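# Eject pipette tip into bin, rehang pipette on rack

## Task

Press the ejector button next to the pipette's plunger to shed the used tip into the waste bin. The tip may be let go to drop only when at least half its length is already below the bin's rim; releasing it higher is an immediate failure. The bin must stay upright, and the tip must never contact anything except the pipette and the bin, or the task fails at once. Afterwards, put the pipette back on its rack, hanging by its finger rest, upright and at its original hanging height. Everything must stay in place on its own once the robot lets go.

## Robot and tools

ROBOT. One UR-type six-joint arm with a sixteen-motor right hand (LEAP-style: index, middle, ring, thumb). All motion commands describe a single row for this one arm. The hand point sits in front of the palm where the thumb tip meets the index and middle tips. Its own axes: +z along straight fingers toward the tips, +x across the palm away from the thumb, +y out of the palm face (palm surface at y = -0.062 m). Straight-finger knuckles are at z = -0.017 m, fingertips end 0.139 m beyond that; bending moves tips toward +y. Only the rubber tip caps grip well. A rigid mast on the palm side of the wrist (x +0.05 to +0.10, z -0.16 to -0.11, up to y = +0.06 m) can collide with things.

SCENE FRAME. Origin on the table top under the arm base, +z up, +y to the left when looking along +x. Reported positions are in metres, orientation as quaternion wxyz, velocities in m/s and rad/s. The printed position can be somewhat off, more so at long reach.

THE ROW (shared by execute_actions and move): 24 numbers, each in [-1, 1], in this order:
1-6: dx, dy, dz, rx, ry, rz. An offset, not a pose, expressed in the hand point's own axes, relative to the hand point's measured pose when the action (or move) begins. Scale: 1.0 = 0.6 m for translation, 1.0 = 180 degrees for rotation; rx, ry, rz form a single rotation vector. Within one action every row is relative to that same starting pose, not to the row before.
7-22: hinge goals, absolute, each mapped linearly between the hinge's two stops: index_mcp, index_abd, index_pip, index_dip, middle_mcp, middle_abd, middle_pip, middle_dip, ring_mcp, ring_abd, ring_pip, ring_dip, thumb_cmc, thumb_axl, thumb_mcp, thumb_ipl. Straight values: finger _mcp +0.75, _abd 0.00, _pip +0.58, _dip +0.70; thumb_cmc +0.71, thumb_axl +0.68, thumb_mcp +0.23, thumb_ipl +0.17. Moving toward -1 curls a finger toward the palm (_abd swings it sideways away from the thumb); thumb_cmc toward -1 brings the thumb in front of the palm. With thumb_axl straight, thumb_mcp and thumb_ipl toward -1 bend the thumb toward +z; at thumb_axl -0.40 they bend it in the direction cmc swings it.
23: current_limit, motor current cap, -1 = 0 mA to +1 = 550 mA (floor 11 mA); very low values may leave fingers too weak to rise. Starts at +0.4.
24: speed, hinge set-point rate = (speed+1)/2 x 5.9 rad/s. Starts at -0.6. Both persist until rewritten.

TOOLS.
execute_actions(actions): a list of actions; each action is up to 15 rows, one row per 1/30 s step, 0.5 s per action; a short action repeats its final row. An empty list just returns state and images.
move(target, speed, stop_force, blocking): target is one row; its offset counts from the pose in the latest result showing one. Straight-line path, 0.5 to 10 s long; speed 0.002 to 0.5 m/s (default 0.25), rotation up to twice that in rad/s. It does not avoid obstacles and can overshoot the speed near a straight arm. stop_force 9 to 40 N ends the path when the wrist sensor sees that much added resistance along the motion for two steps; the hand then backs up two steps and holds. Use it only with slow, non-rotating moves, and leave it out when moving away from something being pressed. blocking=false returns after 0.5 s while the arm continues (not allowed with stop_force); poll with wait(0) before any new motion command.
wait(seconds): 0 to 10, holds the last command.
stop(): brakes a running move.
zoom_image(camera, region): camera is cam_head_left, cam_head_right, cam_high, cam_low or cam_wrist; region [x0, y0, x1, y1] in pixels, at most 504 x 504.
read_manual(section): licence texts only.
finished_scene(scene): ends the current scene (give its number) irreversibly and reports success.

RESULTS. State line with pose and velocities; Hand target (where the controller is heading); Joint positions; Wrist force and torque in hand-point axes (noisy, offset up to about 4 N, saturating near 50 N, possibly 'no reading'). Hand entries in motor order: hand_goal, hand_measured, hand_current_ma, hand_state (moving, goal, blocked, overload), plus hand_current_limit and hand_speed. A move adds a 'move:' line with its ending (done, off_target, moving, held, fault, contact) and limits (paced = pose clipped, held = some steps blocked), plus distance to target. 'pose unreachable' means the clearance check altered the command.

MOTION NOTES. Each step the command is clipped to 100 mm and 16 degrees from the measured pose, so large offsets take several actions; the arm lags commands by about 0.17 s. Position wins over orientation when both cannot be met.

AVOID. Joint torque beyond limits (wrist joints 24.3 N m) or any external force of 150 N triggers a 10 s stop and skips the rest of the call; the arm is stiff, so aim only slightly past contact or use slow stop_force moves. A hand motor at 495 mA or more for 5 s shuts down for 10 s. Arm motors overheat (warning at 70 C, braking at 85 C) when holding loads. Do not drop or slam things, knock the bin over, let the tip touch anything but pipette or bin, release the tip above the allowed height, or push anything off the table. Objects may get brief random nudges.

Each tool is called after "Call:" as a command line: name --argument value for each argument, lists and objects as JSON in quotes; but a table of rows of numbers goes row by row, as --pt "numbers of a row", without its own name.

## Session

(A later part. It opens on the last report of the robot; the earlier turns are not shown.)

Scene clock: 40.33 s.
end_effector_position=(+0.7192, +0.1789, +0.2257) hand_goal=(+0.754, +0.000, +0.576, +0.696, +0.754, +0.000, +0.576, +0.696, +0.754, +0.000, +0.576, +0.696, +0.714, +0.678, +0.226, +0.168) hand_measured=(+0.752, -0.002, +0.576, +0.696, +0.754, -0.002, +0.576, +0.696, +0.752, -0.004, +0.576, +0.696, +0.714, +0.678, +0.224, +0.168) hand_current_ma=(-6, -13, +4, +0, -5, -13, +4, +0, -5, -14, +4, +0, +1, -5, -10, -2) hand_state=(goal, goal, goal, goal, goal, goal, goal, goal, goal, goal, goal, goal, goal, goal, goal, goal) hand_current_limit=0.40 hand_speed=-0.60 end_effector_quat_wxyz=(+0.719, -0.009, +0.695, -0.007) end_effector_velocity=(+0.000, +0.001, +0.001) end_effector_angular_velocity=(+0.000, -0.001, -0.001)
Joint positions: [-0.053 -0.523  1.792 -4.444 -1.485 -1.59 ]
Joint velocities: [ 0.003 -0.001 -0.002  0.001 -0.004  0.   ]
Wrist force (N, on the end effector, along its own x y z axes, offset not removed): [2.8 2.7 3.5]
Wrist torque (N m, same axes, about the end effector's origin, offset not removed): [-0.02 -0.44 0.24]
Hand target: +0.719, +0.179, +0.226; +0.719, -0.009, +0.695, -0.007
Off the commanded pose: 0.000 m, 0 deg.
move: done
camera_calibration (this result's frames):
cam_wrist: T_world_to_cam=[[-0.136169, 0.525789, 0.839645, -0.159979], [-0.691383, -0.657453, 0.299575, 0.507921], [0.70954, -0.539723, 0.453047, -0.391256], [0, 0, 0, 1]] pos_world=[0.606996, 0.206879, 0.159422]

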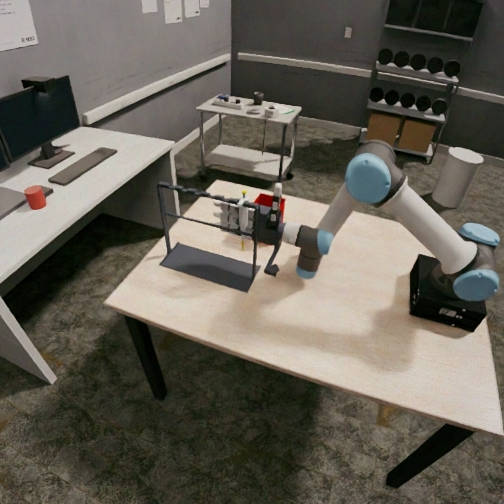

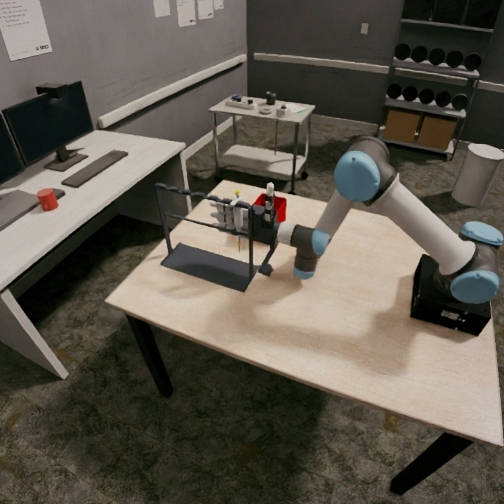

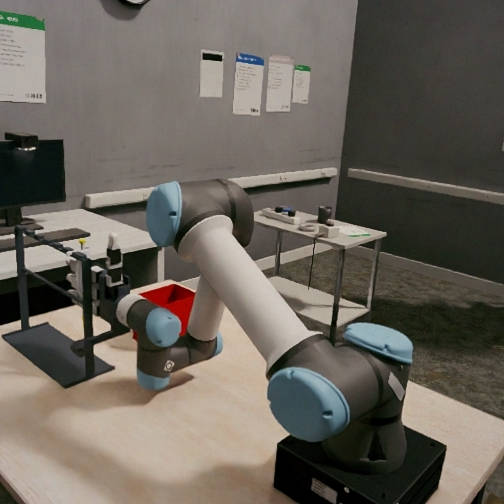

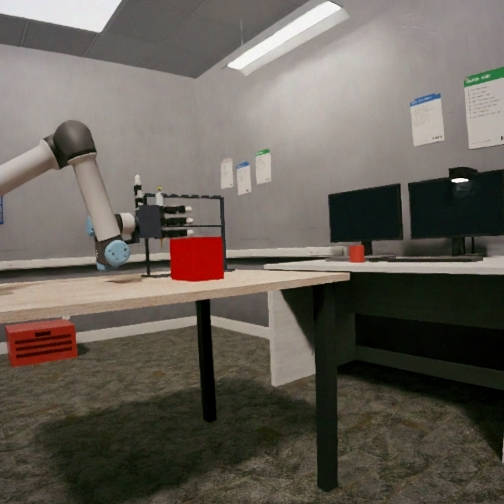

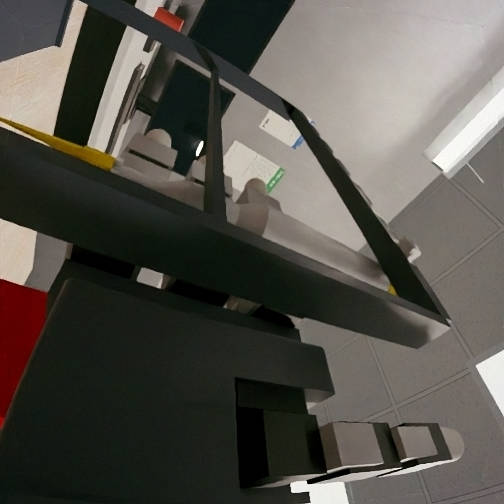

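Call:
execute_actions --actions '[[[0,0,0,0,0,0,0.0,0,-0.5,-0.2,0.0,0,-0.5,-0.2,0.754,0,0.576,0.696,0.714,0.678,0.226,0.168,0.4,-0.7]],[[0,0,0,0,0,0,0.0,0,-0.5,-0.2,0.0,0,-0.5,-0.2,0.754,0,0.576,0.696,0.714,0.678,0.226,0.168,0.4,-0.7]],[[0,0,0,0,0,0,0.0,0,-0.5,-0.2,0.0,0,-0.5,-0.2,0.754,0,0.576,0.696,0.714,0.678,0.226,0.168,0.4,-0.7]],[[0,0,0,0,0,0,0.0,0,-0.5,-0.2,0.0,0,-0.5,-0.2,0.754,0,0.576,0.696,0.714,0.678,0.226,0.168,0.4,-0.7]]]'

Call:
zoom_image --camera "cam_head_left" --region '[200, 160, 340, 270]'

Call:
zoom_image --camera "cam_high" --region '[40, 210, 200, 350]'

Scene clock: 44.87 s.
end_effector_position=(+0.7192, +0.1789, +0.2257) hand_goal=(+0.000, +0.000, -0.500, -0.200, +0.000, +0.000, -0.500, -0.200, +0.754, +0.000, +0.576, +0.696, +0.714, +0.678, +0.226, +0.168) hand_measured=(+0.014, -0.002, -0.486, -0.192, +0.232, +0.022, -0.198, -0.122, +0.752, -0.004, +0.576, +0.696, +0.714, +0.678, +0.224, +0.168) hand_current_ma=(+76, -13, +81, +42, +385, +108, +385, +385, -5, -14, +4, +0, +1, -5, -10, -2) hand_state=(goal, goal, goal, goal, blocked, blocked, blocked, blocked, goal, goal, goal, goal, goal, goal, goal, goal) hand_current_limit=0.40 hand_speed=-0.70 end_effector_quat_wxyz=(+0.719, -0.009, +0.695, -0.007) end_effector_velocity=(+0.000, -0.000, -0.000) end_effector_angular_velocity=(-0.000, +0.000, -0.000)
Joint positions: [-0.053 -0.523  1.792 -4.444 -1.485 -1.59 ]
Joint velocities: [-0.     0.001 -0.    -0.    -0.    -0.   ]
Wrist force (N, on the end effector, along its own x y z axes, offset not removed): [-3.1 0.1 1.1]
Wrist torque (N m, same axes, about the end effector's origin, offset not removed): [0.07 -0.64 0.25]
Hand target: +0.719, +0.179, +0.226; +0.719, -0.009, +0.695, -0.007
Off the commanded pose: 0.000 m, 0 deg.
camera_calibration (this result's frames):
cam_wrist: T_world_to_cam=[[-0.136179, 0.525795, 0.83964, -0.159966], [-0.691371, -0.657463, 0.299581, 0.507941], [0.70955, -0.539706, 0.453052, -0.391286], [0, 0, 0, 1]] pos_world=[0.607029, 0.206882, 0.159417]

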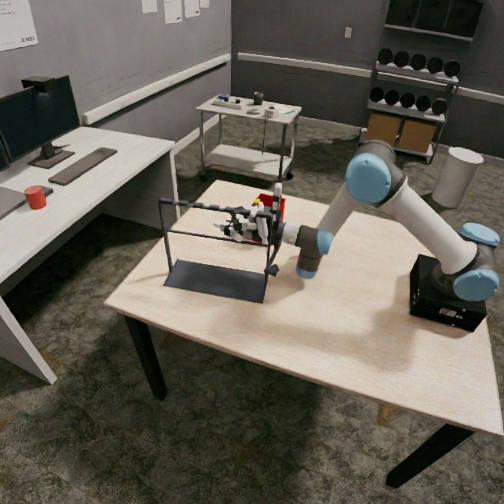

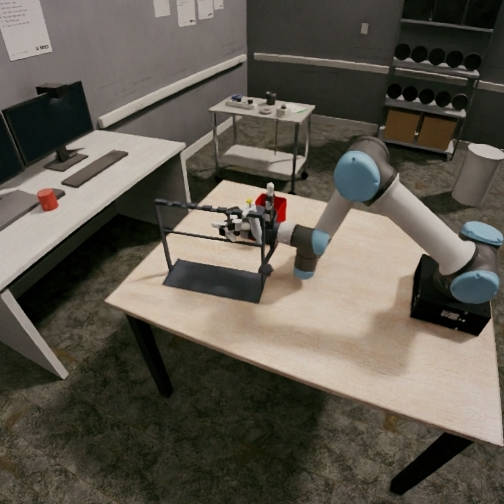

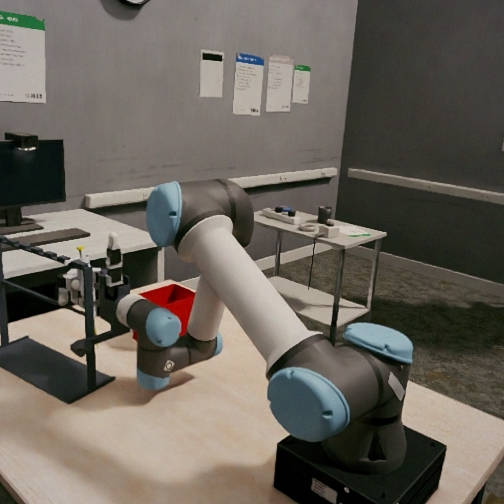

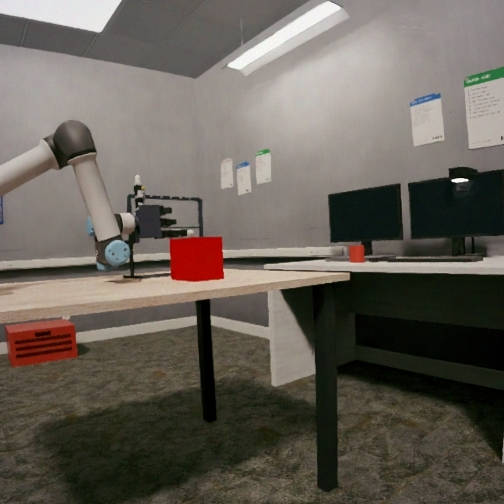

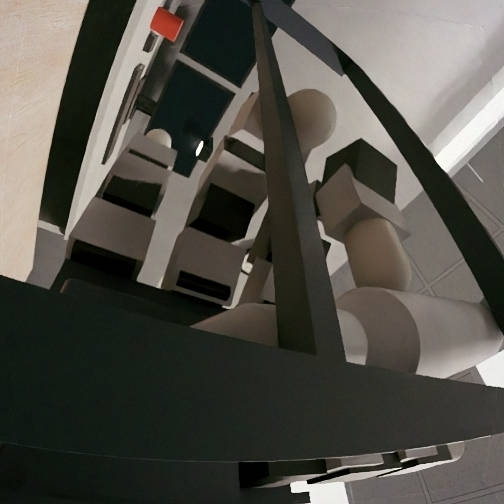

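Region (200, 160, 340, 270) of cam_head_left's 504x504 image, scaled by 3.600, with more detail than that image has; it fills the top 396 rows of this view, and the rest is white.

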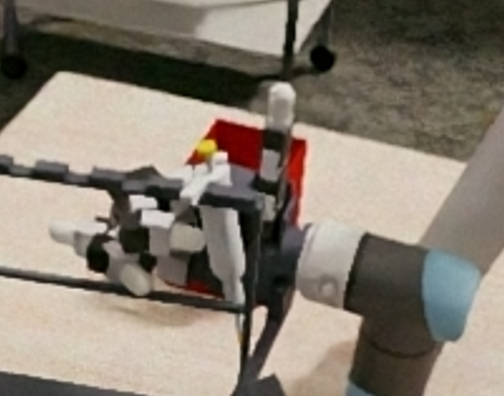

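Region (40, 210, 200, 350) of cam_high's 504x504 image, scaled by 3.150, with more detail than that image has; it fills the top 441 rows of this view, and the rest is white.

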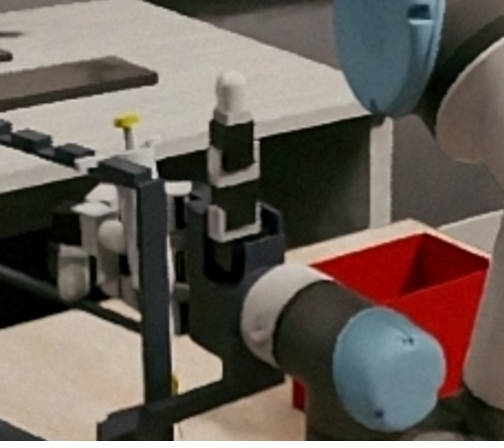

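Call:
execute_actions --actions '[[[0,0,0,0,0,0,0.754,0,0.576,0.696,0.754,0,0.576,0.696,0.754,0,0.576,0.696,0.714,0.678,0.226,0.168,0.4,-0.7]],[[0,0,0,0,0,0,0.754,0,0.576,0.696,0.754,0,0.576,0.696,0.754,0,0.576,0.696,0.714,0.678,0.226,0.168,0.4,-0.7]],[[0,0,0,0,0,0,0.754,0,0.576,0.696,0.754,0,0.576,0.696,0.754,0,0.576,0.696,0.714,0.678,0.226,0.168,0.4,-0.7]],[[0,0,0,0,0,0,0.754,0,0.576,0.696,0.754,0,0.576,0.696,0.754,0,0.576,0.696,0.714,0.678,0.226,0.168,0.4,-0.7]]]'

Call:
move --target '[0,-0.15,-0.05,0,0,0,0.754,0,0.576,0.696,0.754,0,0.576,0.696,0.754,0,0.576,0.696,0.714,0.678,0.226,0.168,0.4,-0.6]' --speed 0.1

Call:
zoom_image --camera "cam_head_left" --region '[140, 160, 340, 320]'

Call:
zoom_image --camera "cam_high" --region '[0, 210, 200, 410]'

Scene clock: 49.70 s.
end_effector_position=(+0.7192, +0.1789, +0.2257) hand_goal=(+0.754, +0.000, +0.576, +0.696, +0.754, +0.000, +0.576, +0.696, +0.754, +0.000, +0.576, +0.696, +0.714, +0.678, +0.226, +0.168) hand_measured=(+0.752, -0.002, +0.574, +0.694, +0.752, -0.002, +0.574, +0.692, +0.752, -0.004, +0.576, +0.696, +0.714, +0.678, +0.224, +0.168) hand_current_ma=(-15, -13, -15, -14, -14, -12, -15, -16, -5, -14, +4, +0, +1, -5, -10, -2) hand_state=(goal, goal, goal, goal, goal, goal, goal, goal, goal, goal, goal, goal, goal, goal, goal, goal) hand_current_limit=0.40 hand_speed=-0.70 end_effector_quat_wxyz=(+0.719, -0.009, +0.695, -0.007) end_effector_velocity=(-0.000, +0.000, +0.001) end_effector_angular_velocity=(-0.000, -0.001, +0.000)
Joint positions: [-0.053 -0.523  1.792 -4.444 -1.485 -1.59 ]
Joint velocities: [ 0.001 -0.    -0.    -0.001 -0.    -0.   ]
Wrist force (N, on the end effector, along its own x y z axes, offset not removed): [0.2 2.2 -1.3]
Wrist torque (N m, same axes, about the end effector's origin, offset not removed): [0.36 -0.07 0.05]
Hand target: +0.719, +0.179, +0.226; +0.719, -0.009, +0.695, -0.007
Off the commanded pose: 0.000 m, 0 deg.
camera_calibration (this result's frames):
cam_wrist: T_world_to_cam=[[-0.136182, 0.525794, 0.83964, -0.159964], [-0.691367, -0.657466, 0.299581, 0.50794], [0.709553, -0.539702, 0.453052, -0.391288], [0, 0, 0, 1]] pos_world=[0.607028, 0.206883, 0.159417]

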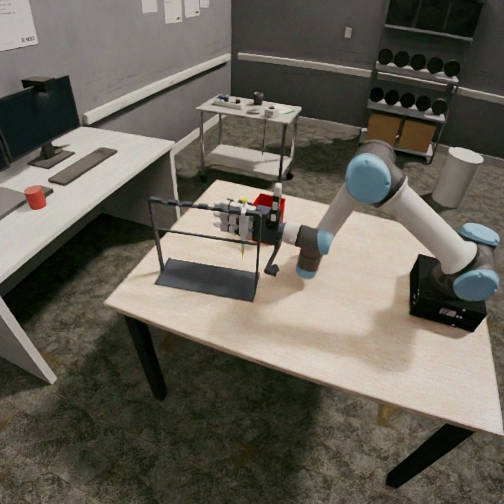

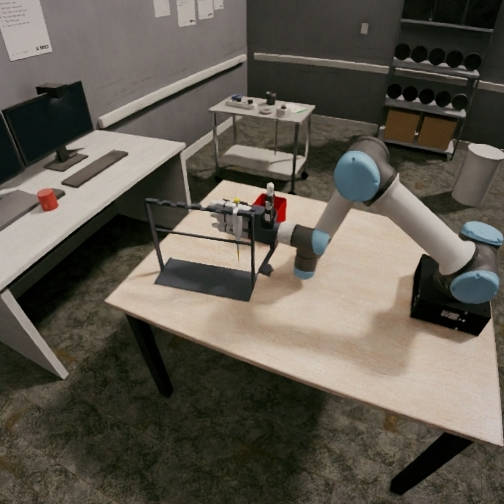

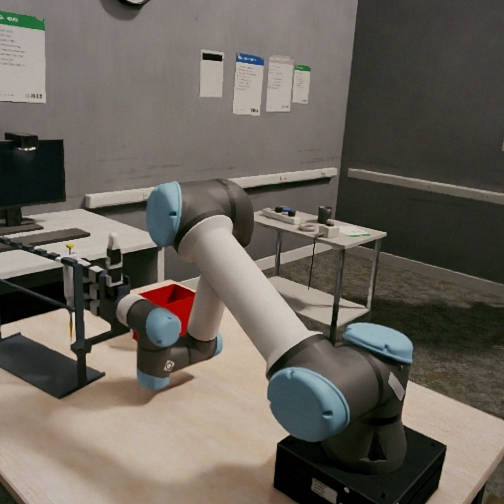

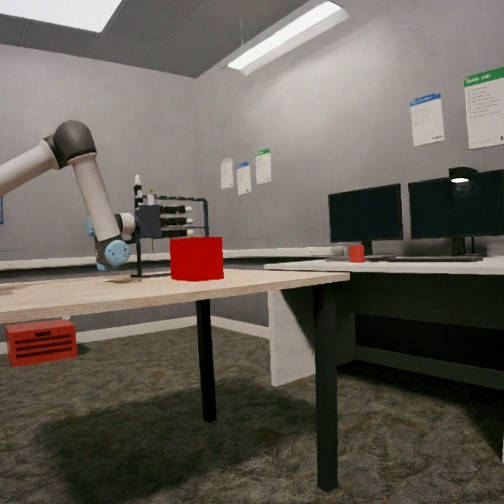

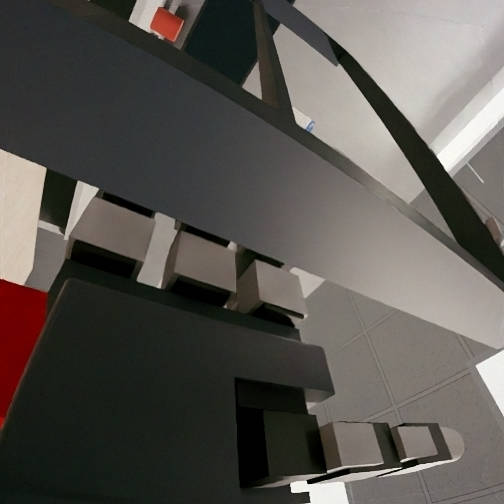

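Scene clock: 51.07 s.
end_effector_position=(+0.6895, +0.0889, +0.2269) hand_goal=(+0.754, +0.000, +0.576, +0.696, +0.754, +0.000, +0.576, +0.696, +0.754, +0.000, +0.576, +0.696, +0.714, +0.678, +0.226, +0.168) hand_measured=(+0.752, -0.002, +0.574, +0.694, +0.752, -0.002, +0.574, +0.692, +0.752, -0.004, +0.576, +0.696, +0.714, +0.678, +0.224, +0.168) hand_current_ma=(-13, -13, -14, -14, -12, -12, -14, -16, -5, -14, +4, +0, +1, -5, -10, -2) hand_state=(goal, goal, goal, goal, goal, goal, goal, goal, goal, goal, goal, goal, goal, goal, goal, goal) hand_current_limit=0.40 hand_speed=-0.60 end_effector_quat_wxyz=(+0.719, -0.009, +0.695, -0.007) end_effector_velocity=(-0.001, -0.002, +0.000) end_effector_angular_velocity=(+0.000, -0.001, +0.000)
Joint positions: [-0.257 -0.55   1.909 -4.534 -1.281 -1.583]
Joint velocities: [-0.004 -0.001  0.002 -0.002  0.004  0.001]
Wrist force (N, on the end effector, along its own x y z axes, offset not removed): [2.8 -0.1 -0.6]
Wrist torque (N m, same axes, about the end effector's origin, offset not removed): [0.15 -0.33 0.22]
Hand target: +0.689, +0.089, +0.227; +0.719, -0.009, +0.695, -0.007
Off the commanded pose: 0.000 m, 0 deg.
move: done
camera_calibration (this result's frames):
cam_wrist: T_world_to_cam=[[-0.136198, 0.525666, 0.839718, -0.117697], [-0.691393, -0.657497, 0.299455, 0.427863], [0.709525, -0.539789, 0.452991, -0.419235], [0, 0, 0, 1]] pos_world=[0.577249, 0.116889, 0.160616]

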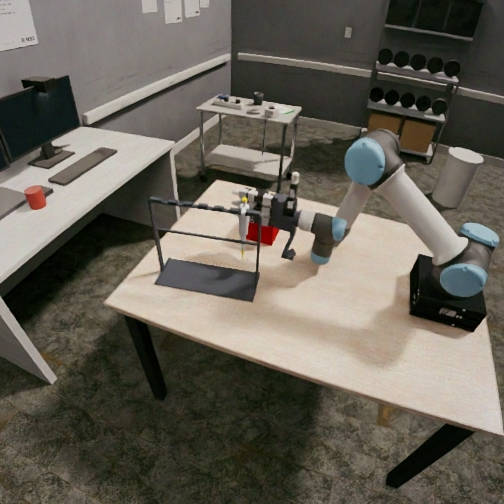

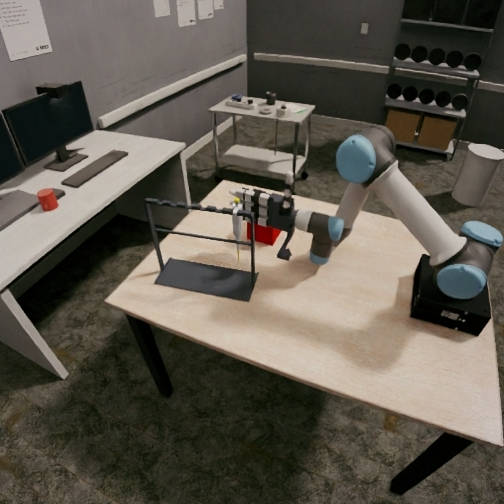

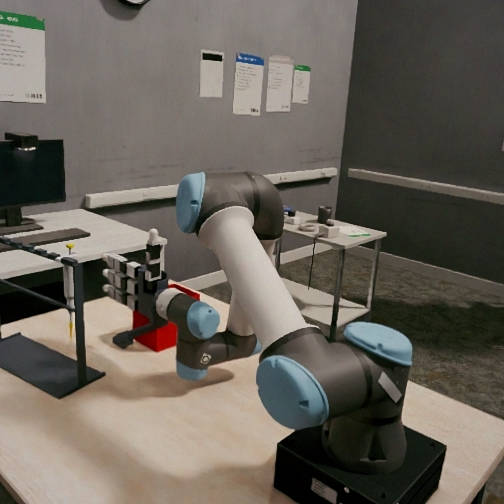

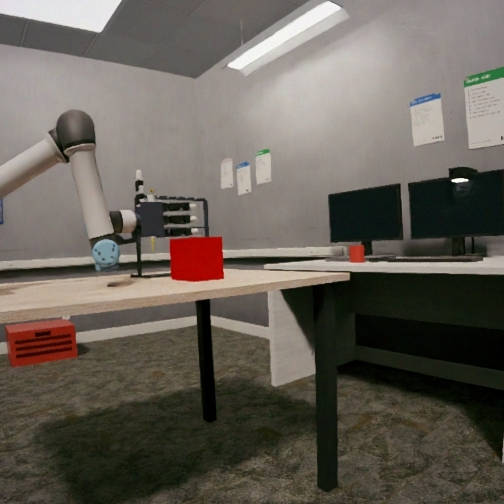

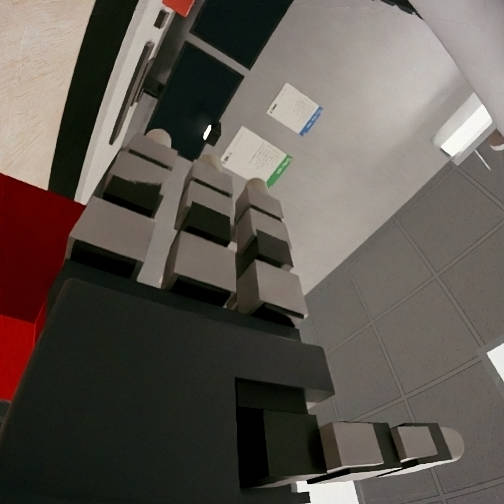

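Region (140, 160, 340, 320) of cam_head_left's 504x504 image, scaled by 2.520, with more detail than that image has; it fills the top 403 rows of this view, and the rest is white.

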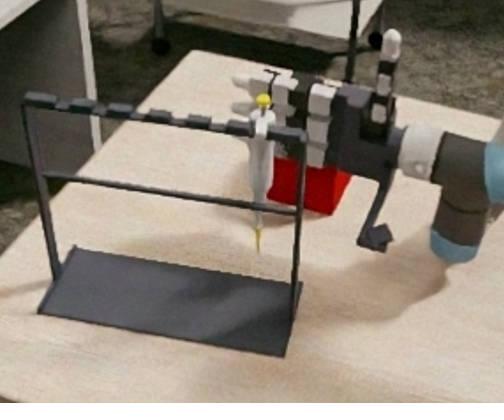

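Region (0, 210, 200, 410) of cam_high's 504x504 image, scaled by 2.520, with more detail than that image has.

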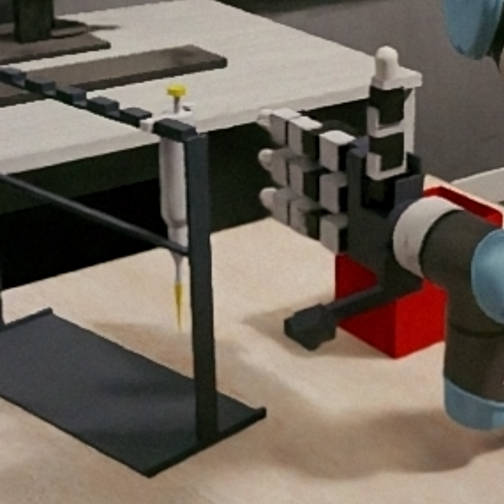

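Call:
move --target '[-0.033,0.135,0.035,-0.072,0,0,0.754,-0.12,0.576,0.696,0.754,0.1,0.576,0.696,0.754,0,0.576,0.696,0.714,0.678,0.226,0.168,0.4,-0.6]' --speed 0.15

Call:
zoom_image --camera "cam_head_left" --region '[200, 160, 340, 270]'

Call:
zoom_image --camera "cam_low" --region '[120, 170, 240, 260]'

Scene clock: 59.20 s.
end_effector_position=(+0.7096, +0.1704, +0.2455) hand_goal=(+0.754, -0.120, +0.576, +0.696, +0.754, +0.100, +0.576, +0.696, +0.754, +0.000, +0.576, +0.696, +0.714, +0.678, +0.226, +0.168) hand_measured=(+0.752, -0.110, +0.574, +0.694, +0.752, +0.080, +0.574, +0.692, +0.752, -0.004, +0.576, +0.696, +0.714, +0.678, +0.224, +0.168) hand_current_ma=(-12, +46, -13, -14, -10, -97, -13, -16, -5, -14, +4, +0, +1, -5, -10, -2) hand_state=(goal, goal, goal, goal, goal, blocked, goal, goal, goal, goal, goal, goal, goal, goal, goal, goal) hand_current_limit=0.40 hand_speed=-0.60 end_effector_quat_wxyz=(+0.713, -0.090, +0.692, +0.071) end_effector_velocity=(+0.001, +0.002, +0.000) end_effector_angular_velocity=(+0.000, +0.000, +0.005)
Joint positions: [-0.166 -0.566  1.789 -4.393 -1.146 -1.588]
Joint velocities: [ 0.002 -0.    -0.004  0.004  0.002  0.   ]
Wrist force (N, on the end effector, along its own x y z axes, offset not removed): [1.5 3.3 -4.4]
Wrist torque (N m, same axes, about the end effector's origin, offset not removed): [0.97 -0.49 0.34]
Hand target: +0.710, +0.171, +0.245; +0.713, -0.090, +0.692, +0.071
Off the commanded pose: 0.000 m, 0 deg.
move: done
camera_calibration (this result's frames):
cam_wrist: T_world_to_cam=[[-0.246562, 0.488748, 0.836859, -0.0880588], [-0.525377, -0.793028, 0.308359, 0.392863], [0.814362, -0.363638, 0.452307, -0.502219], [0, 0, 0, 1]] pos_world=[0.593678, 0.171964, 0.179708]

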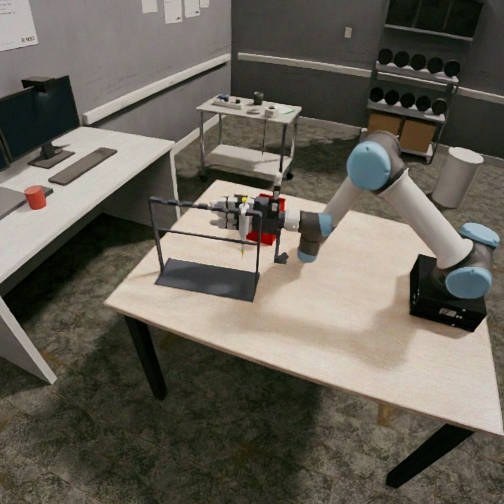

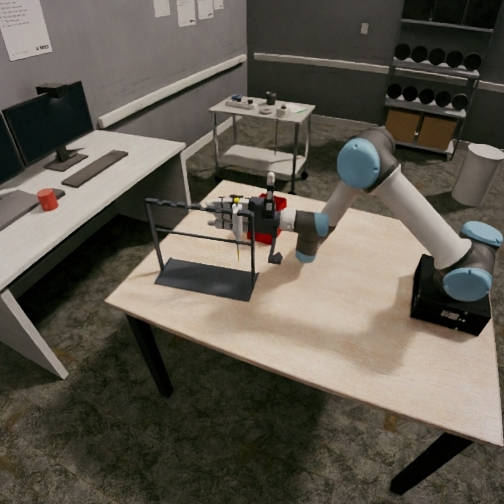

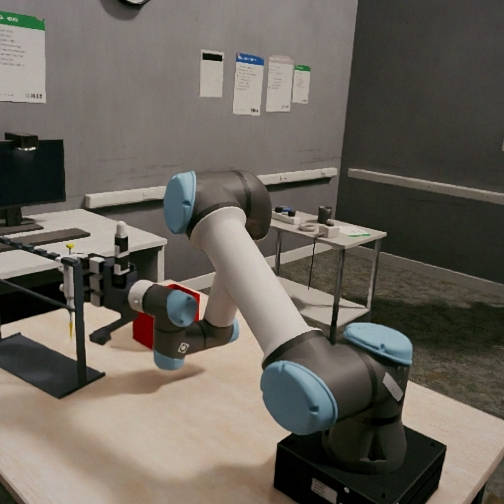

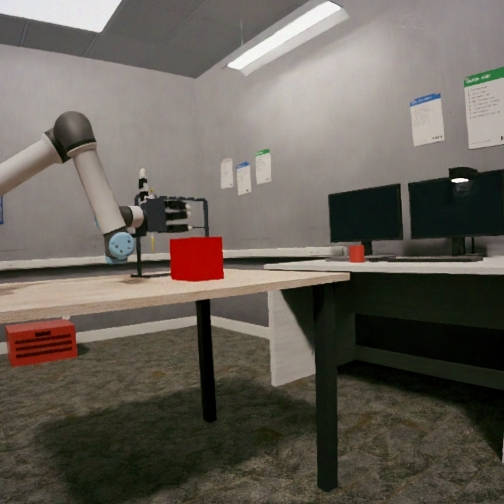

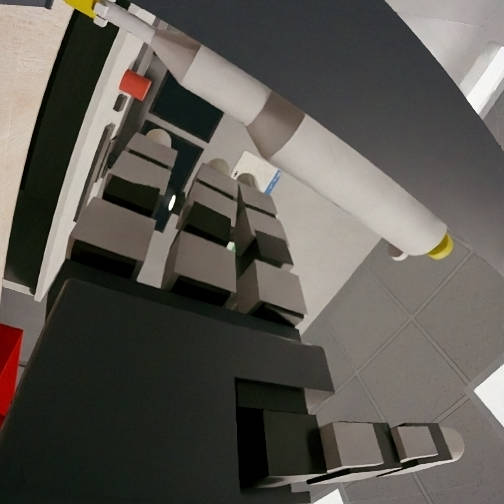

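Region (200, 160, 340, 270) of cam_head_left's 504x504 image, scaled by 3.600, with more detail than that image has; it fills the top 396 rows of this view, and the rest is white.

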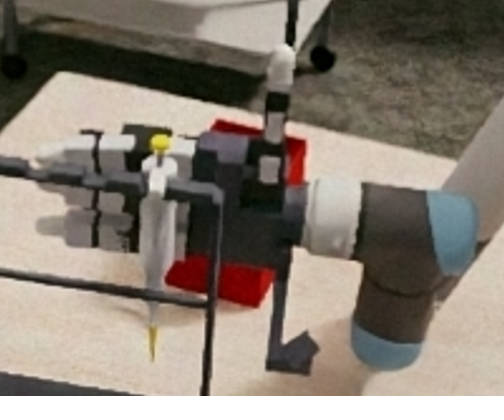

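Region (120, 170, 240, 260) of cam_low's 504x504 image, scaled by 4.200, with more detail than that image has; it fills the top 378 rows of this view, and the rest is white.

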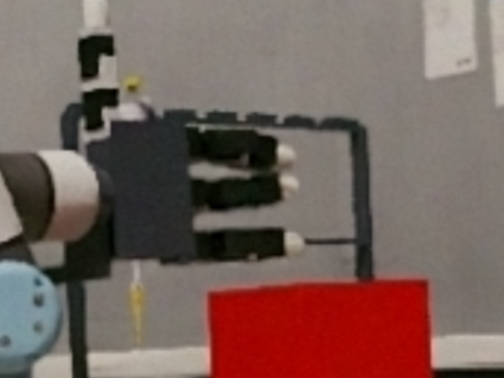

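Call:
move --target '[0,0.097,0,0,0,0,0.754,-0.12,0.576,0.696,0.754,0.1,0.576,0.696,0.754,0,0.576,0.696,0.714,0.678,0.226,0.168,0.4,-0.6]' --speed 0.08

Call:
execute_actions --actions '[[[0,0,0,0,0,0,0.3,-0.12,-0.1,0.2,0.3,0.1,-0.1,0.2,0.754,0,0.576,0.696,0.714,0.678,0.226,0.168,0.4,-0.7]],[[0,0,0,0,0,0,0.3,-0.12,-0.1,0.2,0.3,0.1,-0.1,0.2,0.754,0,0.576,0.696,0.714,0.678,0.226,0.168,0.4,-0.7]],[[0,0,0,0,0,0,0.3,-0.12,-0.1,0.2,0.3,0.1,-0.1,0.2,0.754,0,0.576,0.696,0.714,0.678,0.226,0.168,0.4,-0.7]]]'

Call:
zoom_image --camera "cam_head_left" --region '[200, 160, 340, 270]'

Call:
zoom_image --camera "cam_high" --region '[20, 210, 180, 350]'

Scene clock: 62.90 s.
end_effector_position=(+0.6965, +0.2270, +0.2436) hand_goal=(+0.754, -0.120, +0.576, +0.696, +0.754, +0.100, +0.576, +0.696, +0.754, +0.000, +0.576, +0.696, +0.714, +0.678, +0.226, +0.168) hand_measured=(+0.752, -0.110, +0.574, +0.694, +0.752, +0.080, +0.574, +0.692, +0.752, -0.004, +0.576, +0.696, +0.714, +0.678, +0.224, +0.168) hand_current_ma=(-11, +46, -13, -14, -10, -97, -13, -15, -5, -14, +4, +0, +1, -5, -10, -2) hand_state=(goal, goal, goal, goal, goal, blocked, goal, goal, goal, goal, goal, goal, goal, goal, goal, goal) hand_current_limit=0.40 hand_speed=-0.60 end_effector_quat_wxyz=(+0.713, -0.090, +0.692, +0.071) end_effector_velocity=(-0.000, +0.002, +0.000) end_effector_angular_velocity=(-0.000, -0.001, +0.001)
Joint positions: [-0.055 -0.567  1.806 -4.408 -1.257 -1.591]
Joint velocities: [ 0.003 -0.    -0.     0.    -0.002 -0.   ]
Wrist force (N, on the end effector, along its own x y z axes, offset not removed): [1.7 -4.4 2.8]
Wrist torque (N m, same axes, about the end effector's origin, offset not removed): [-0.77 -0.30 -0.14]
Hand target: +0.696, +0.227, +0.244; +0.713, -0.090, +0.692, +0.071
Off the commanded pose: 0.000 m, 0 deg.
move: done
camera_calibration (this result's frames):
cam_wrist: T_world_to_cam=[[-0.24656, 0.488819, 0.836818, -0.117427], [-0.525367, -0.793006, 0.308432, 0.431412], [0.81437, -0.36359, 0.452332, -0.470153], [0, 0, 0, 1]] pos_world=[0.580576, 0.22857, 0.177869]

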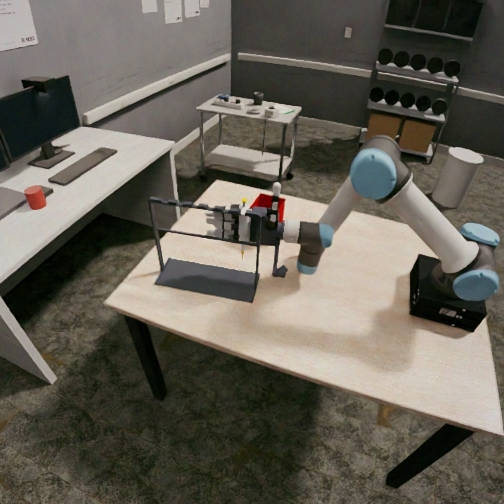

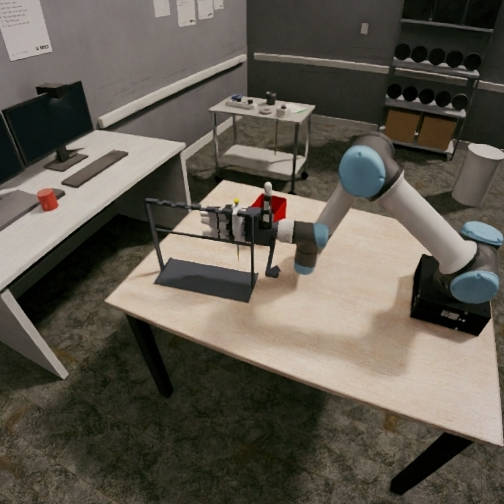

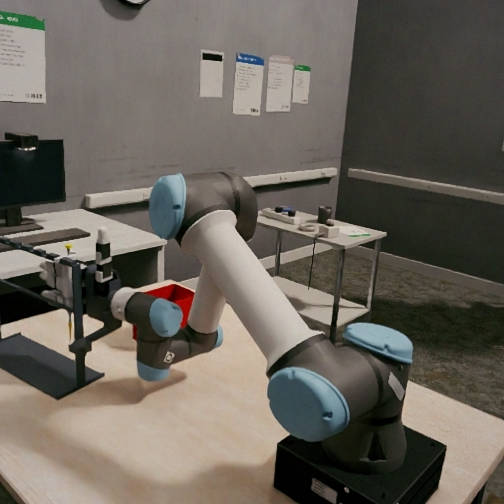

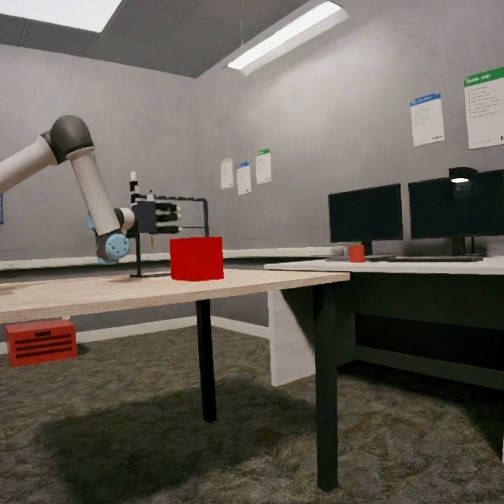

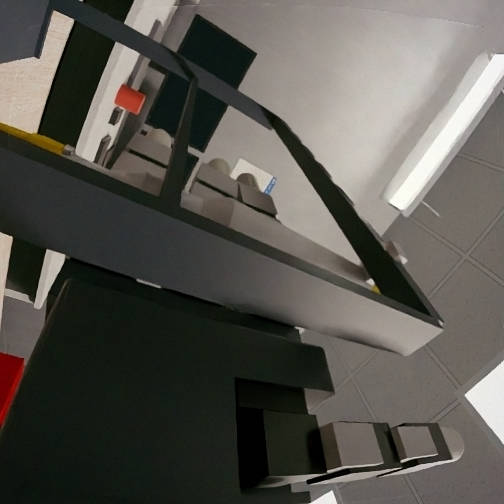

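Scene clock: 64.40 s.
end_effector_position=(+0.6965, +0.2270, +0.2436) hand_goal=(+0.300, -0.120, -0.100, +0.200, +0.300, +0.100, -0.100, +0.200, +0.754, +0.000, +0.576, +0.696, +0.714, +0.678, +0.226, +0.168) hand_measured=(+0.304, -0.122, -0.098, +0.202, +0.302, +0.088, -0.098, +0.204, +0.752, -0.004, +0.576, +0.696, +0.714, +0.678, +0.224, +0.168) hand_current_ma=(+16, -8, +16, +14, +10, -55, +12, +15, -5, -14, +4, +0, +1, -5, -10, -2) hand_state=(goal, goal, goal, goal, goal, goal, goal, goal, goal, goal, goal, goal, goal, goal, goal, goal) hand_current_limit=0.40 hand_speed=-0.70 end_effector_quat_wxyz=(+0.713, -0.090, +0.692, +0.071) end_effector_velocity=(-0.000, -0.000, -0.000) end_effector_angular_velocity=(-0.000, +0.001, -0.001)
Joint positions: [-0.055 -0.567  1.806 -4.408 -1.258 -1.591]
Joint velocities: [-0.     0.     0.001 -0.    -0.    -0.   ]
Wrist force (N, on the end effector, along its own x y z axes, offset not removed): [0.4 0.0 1.5]
Wrist torque (N m, same axes, about the end effector's origin, offset not removed): [-0.10 -0.15 -0.31]
Hand target: +0.696, +0.227, +0.244; +0.713, -0.090, +0.692, +0.071
Off the commanded pose: 0.000 m, 0 deg.
camera_calibration (this result's frames):
cam_wrist: T_world_to_cam=[[-0.24654, 0.488822, 0.836822, -0.117451], [-0.525379, -0.792997, 0.308437, 0.431442], [0.814368, -0.363607, 0.452322, -0.470128], [0, 0, 0, 1]] pos_world=[0.580571, 0.228603, 0.177862]

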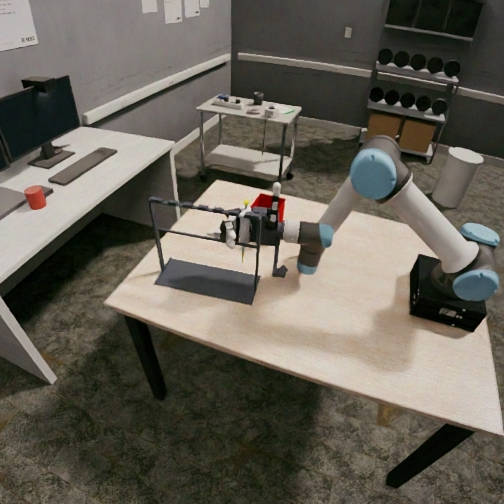

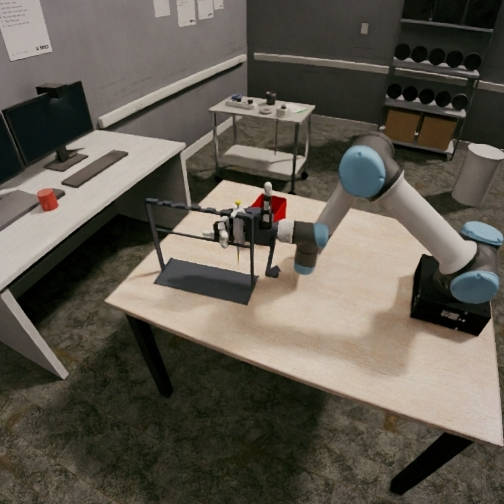

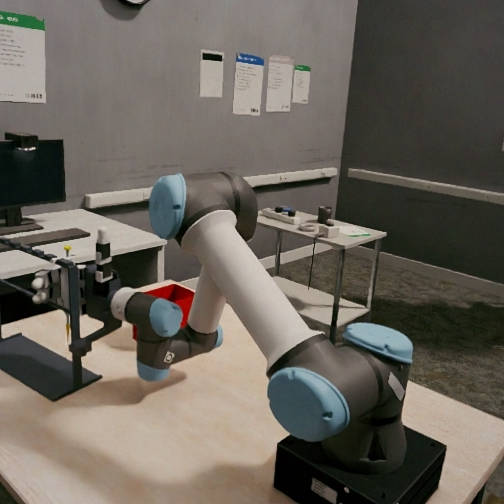

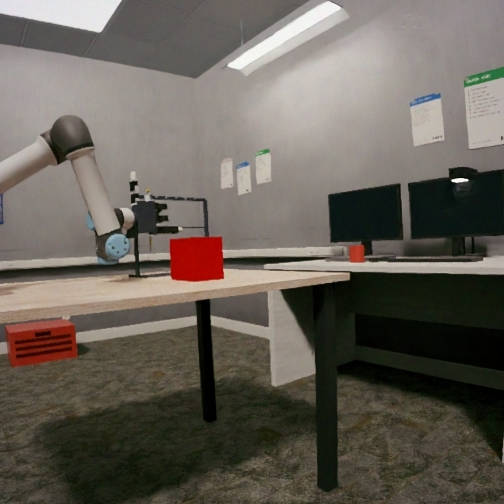

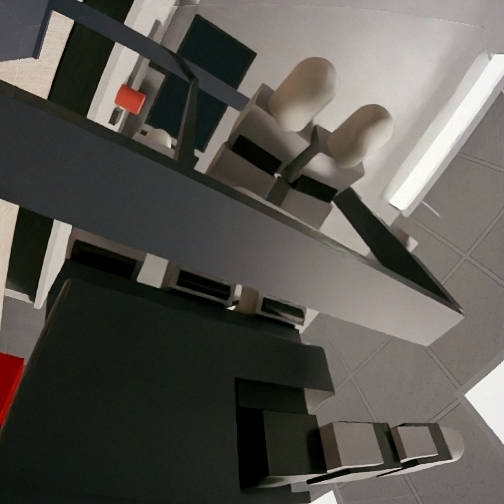

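Region (200, 160, 340, 270) of cam_head_left's 504x504 image, scaled by 3.600, with more detail than that image has; it fills the top 396 rows of this view, and the rest is white.

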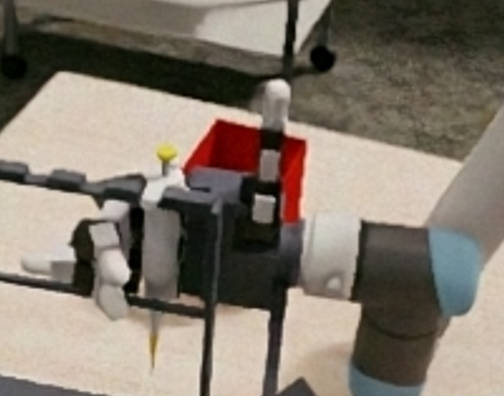

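Region (20, 210, 180, 350) of cam_high's 504x504 image, scaled by 3.150, with more detail than that image has; it fills the top 441 rows of this view, and the rest is white.

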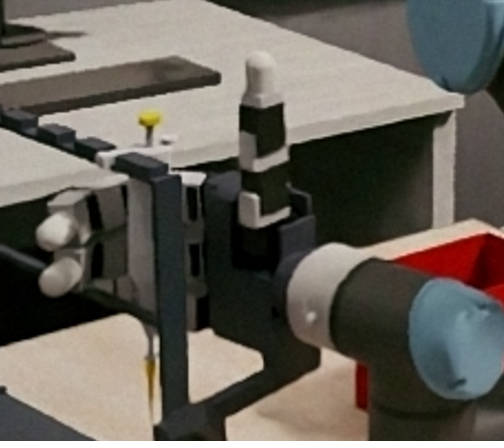

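Call:
execute_actions --actions '[[[0,0,0,0,0,0,0.25,-0.12,-0.8,-0.3,0.25,0.1,-0.8,-0.3,0.754,0,0.576,0.696,0.714,0.678,0.226,0.168,0.4,-0.7]],[[0,0,0,0,0,0,0.25,-0.12,-0.8,-0.3,0.25,0.1,-0.8,-0.3,0.754,0,0.576,0.696,0.714,0.678,0.226,0.168,0.4,-0.7]],[[0,0,0,0,0,0,0.25,-0.12,-0.8,-0.3,0.25,0.1,-0.8,-0.3,0.754,0,0.576,0.696,0.714,0.678,0.226,0.168,0.4,-0.7]]]'

Call:
zoom_image --camera "cam_head_left" --region '[200, 160, 340, 270]'

Call:
zoom_image --camera "cam_high" --region '[20, 210, 180, 350]'

Scene clock: 68.27 s.
end_effector_position=(+0.6965, +0.2270, +0.2436) hand_goal=(+0.250, -0.120, -0.800, -0.300, +0.250, +0.100, -0.800, -0.300, +0.754, +0.000, +0.576, +0.696, +0.714, +0.678, +0.226, +0.168) hand_measured=(+0.258, -0.122, -0.674, -0.282, +0.252, +0.092, -0.682, -0.276, +0.752, -0.004, +0.576, +0.696, +0.714, +0.678, +0.224, +0.168) hand_current_ma=(+39, -8, +385, +103, +14, -37, +385, +119, -5, -14, +4, +0, +1, -5, -10, -2) hand_state=(goal, goal, blocked, goal, goal, goal, blocked, blocked, goal, goal, goal, goal, goal, goal, goal, goal) hand_current_limit=0.40 hand_speed=-0.70 end_effector_quat_wxyz=(+0.713, -0.090, +0.692, +0.071) end_effector_velocity=(+0.000, +0.000, +0.000) end_effector_angular_velocity=(-0.001, -0.000, +0.000)
Joint positions: [-0.055 -0.567  1.806 -4.408 -1.258 -1.591]
Joint velocities: [ 0.    -0.001 -0.     0.     0.    -0.001]
Wrist force (N, on the end effector, along its own x y z axes, offset not removed): [-3.3 -0.2 0.5]
Wrist torque (N m, same axes, about the end effector's origin, offset not removed): [-0.16 0.10 -0.33]
Hand target: +0.696, +0.227, +0.244; +0.713, -0.090, +0.692, +0.071
Off the commanded pose: 0.000 m, 0 deg.
camera_calibration (this result's frames):
cam_wrist: T_world_to_cam=[[-0.246568, 0.488824, 0.836812, -0.117436], [-0.525385, -0.792998, 0.308424, 0.431447], [0.814355, -0.363601, 0.452349, -0.470125], [0, 0, 0, 1]] pos_world=[0.580568, 0.228604, 0.177864]

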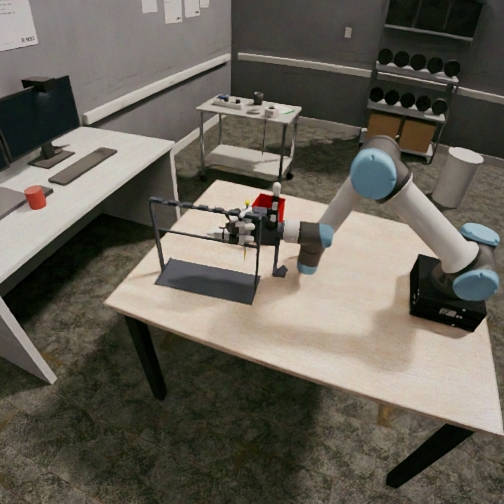

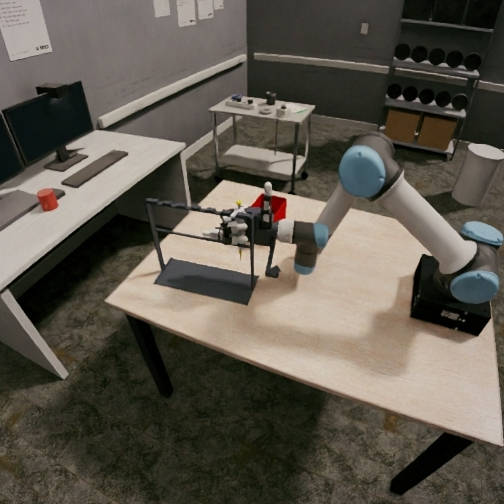

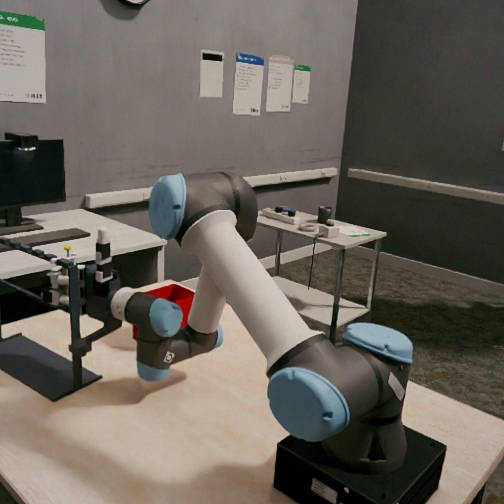

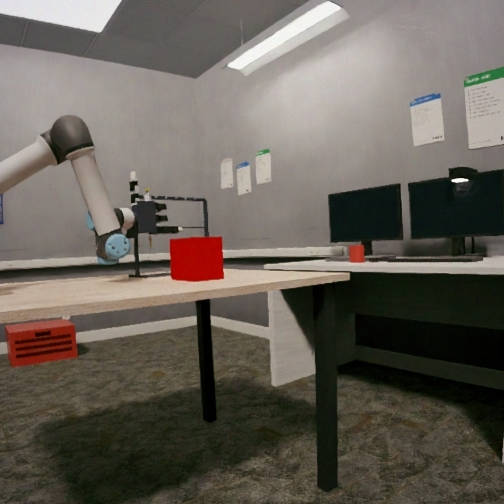

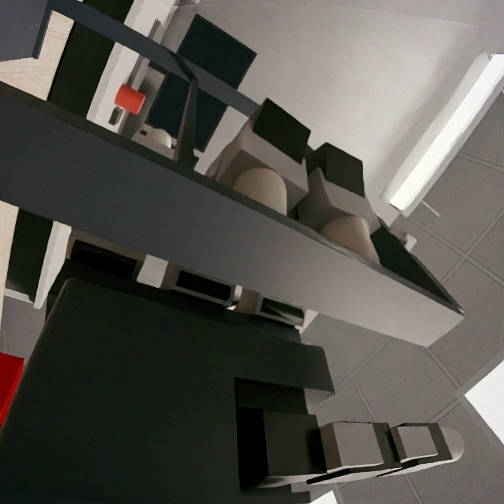

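Region (200, 160, 340, 270) of cam_head_left's 504x504 image, scaled by 3.600, with more detail than that image has; it fills the top 396 rows of this view, and the rest is white.

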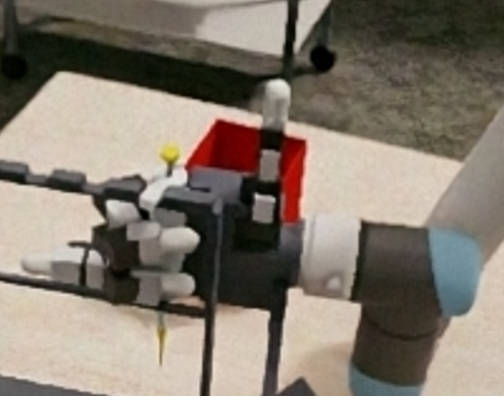

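Region (20, 210, 180, 350) of cam_high's 504x504 image, scaled by 3.150, with more detail than that image has; it fills the top 441 rows of this view, and the rest is white.

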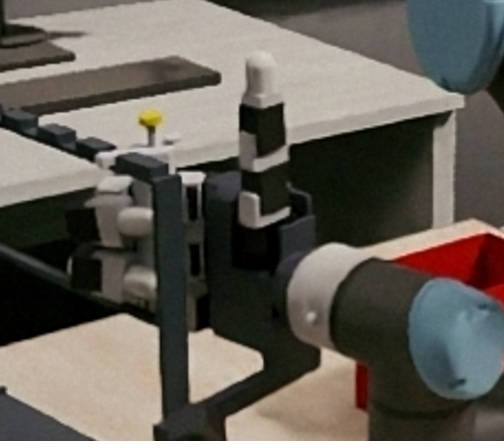

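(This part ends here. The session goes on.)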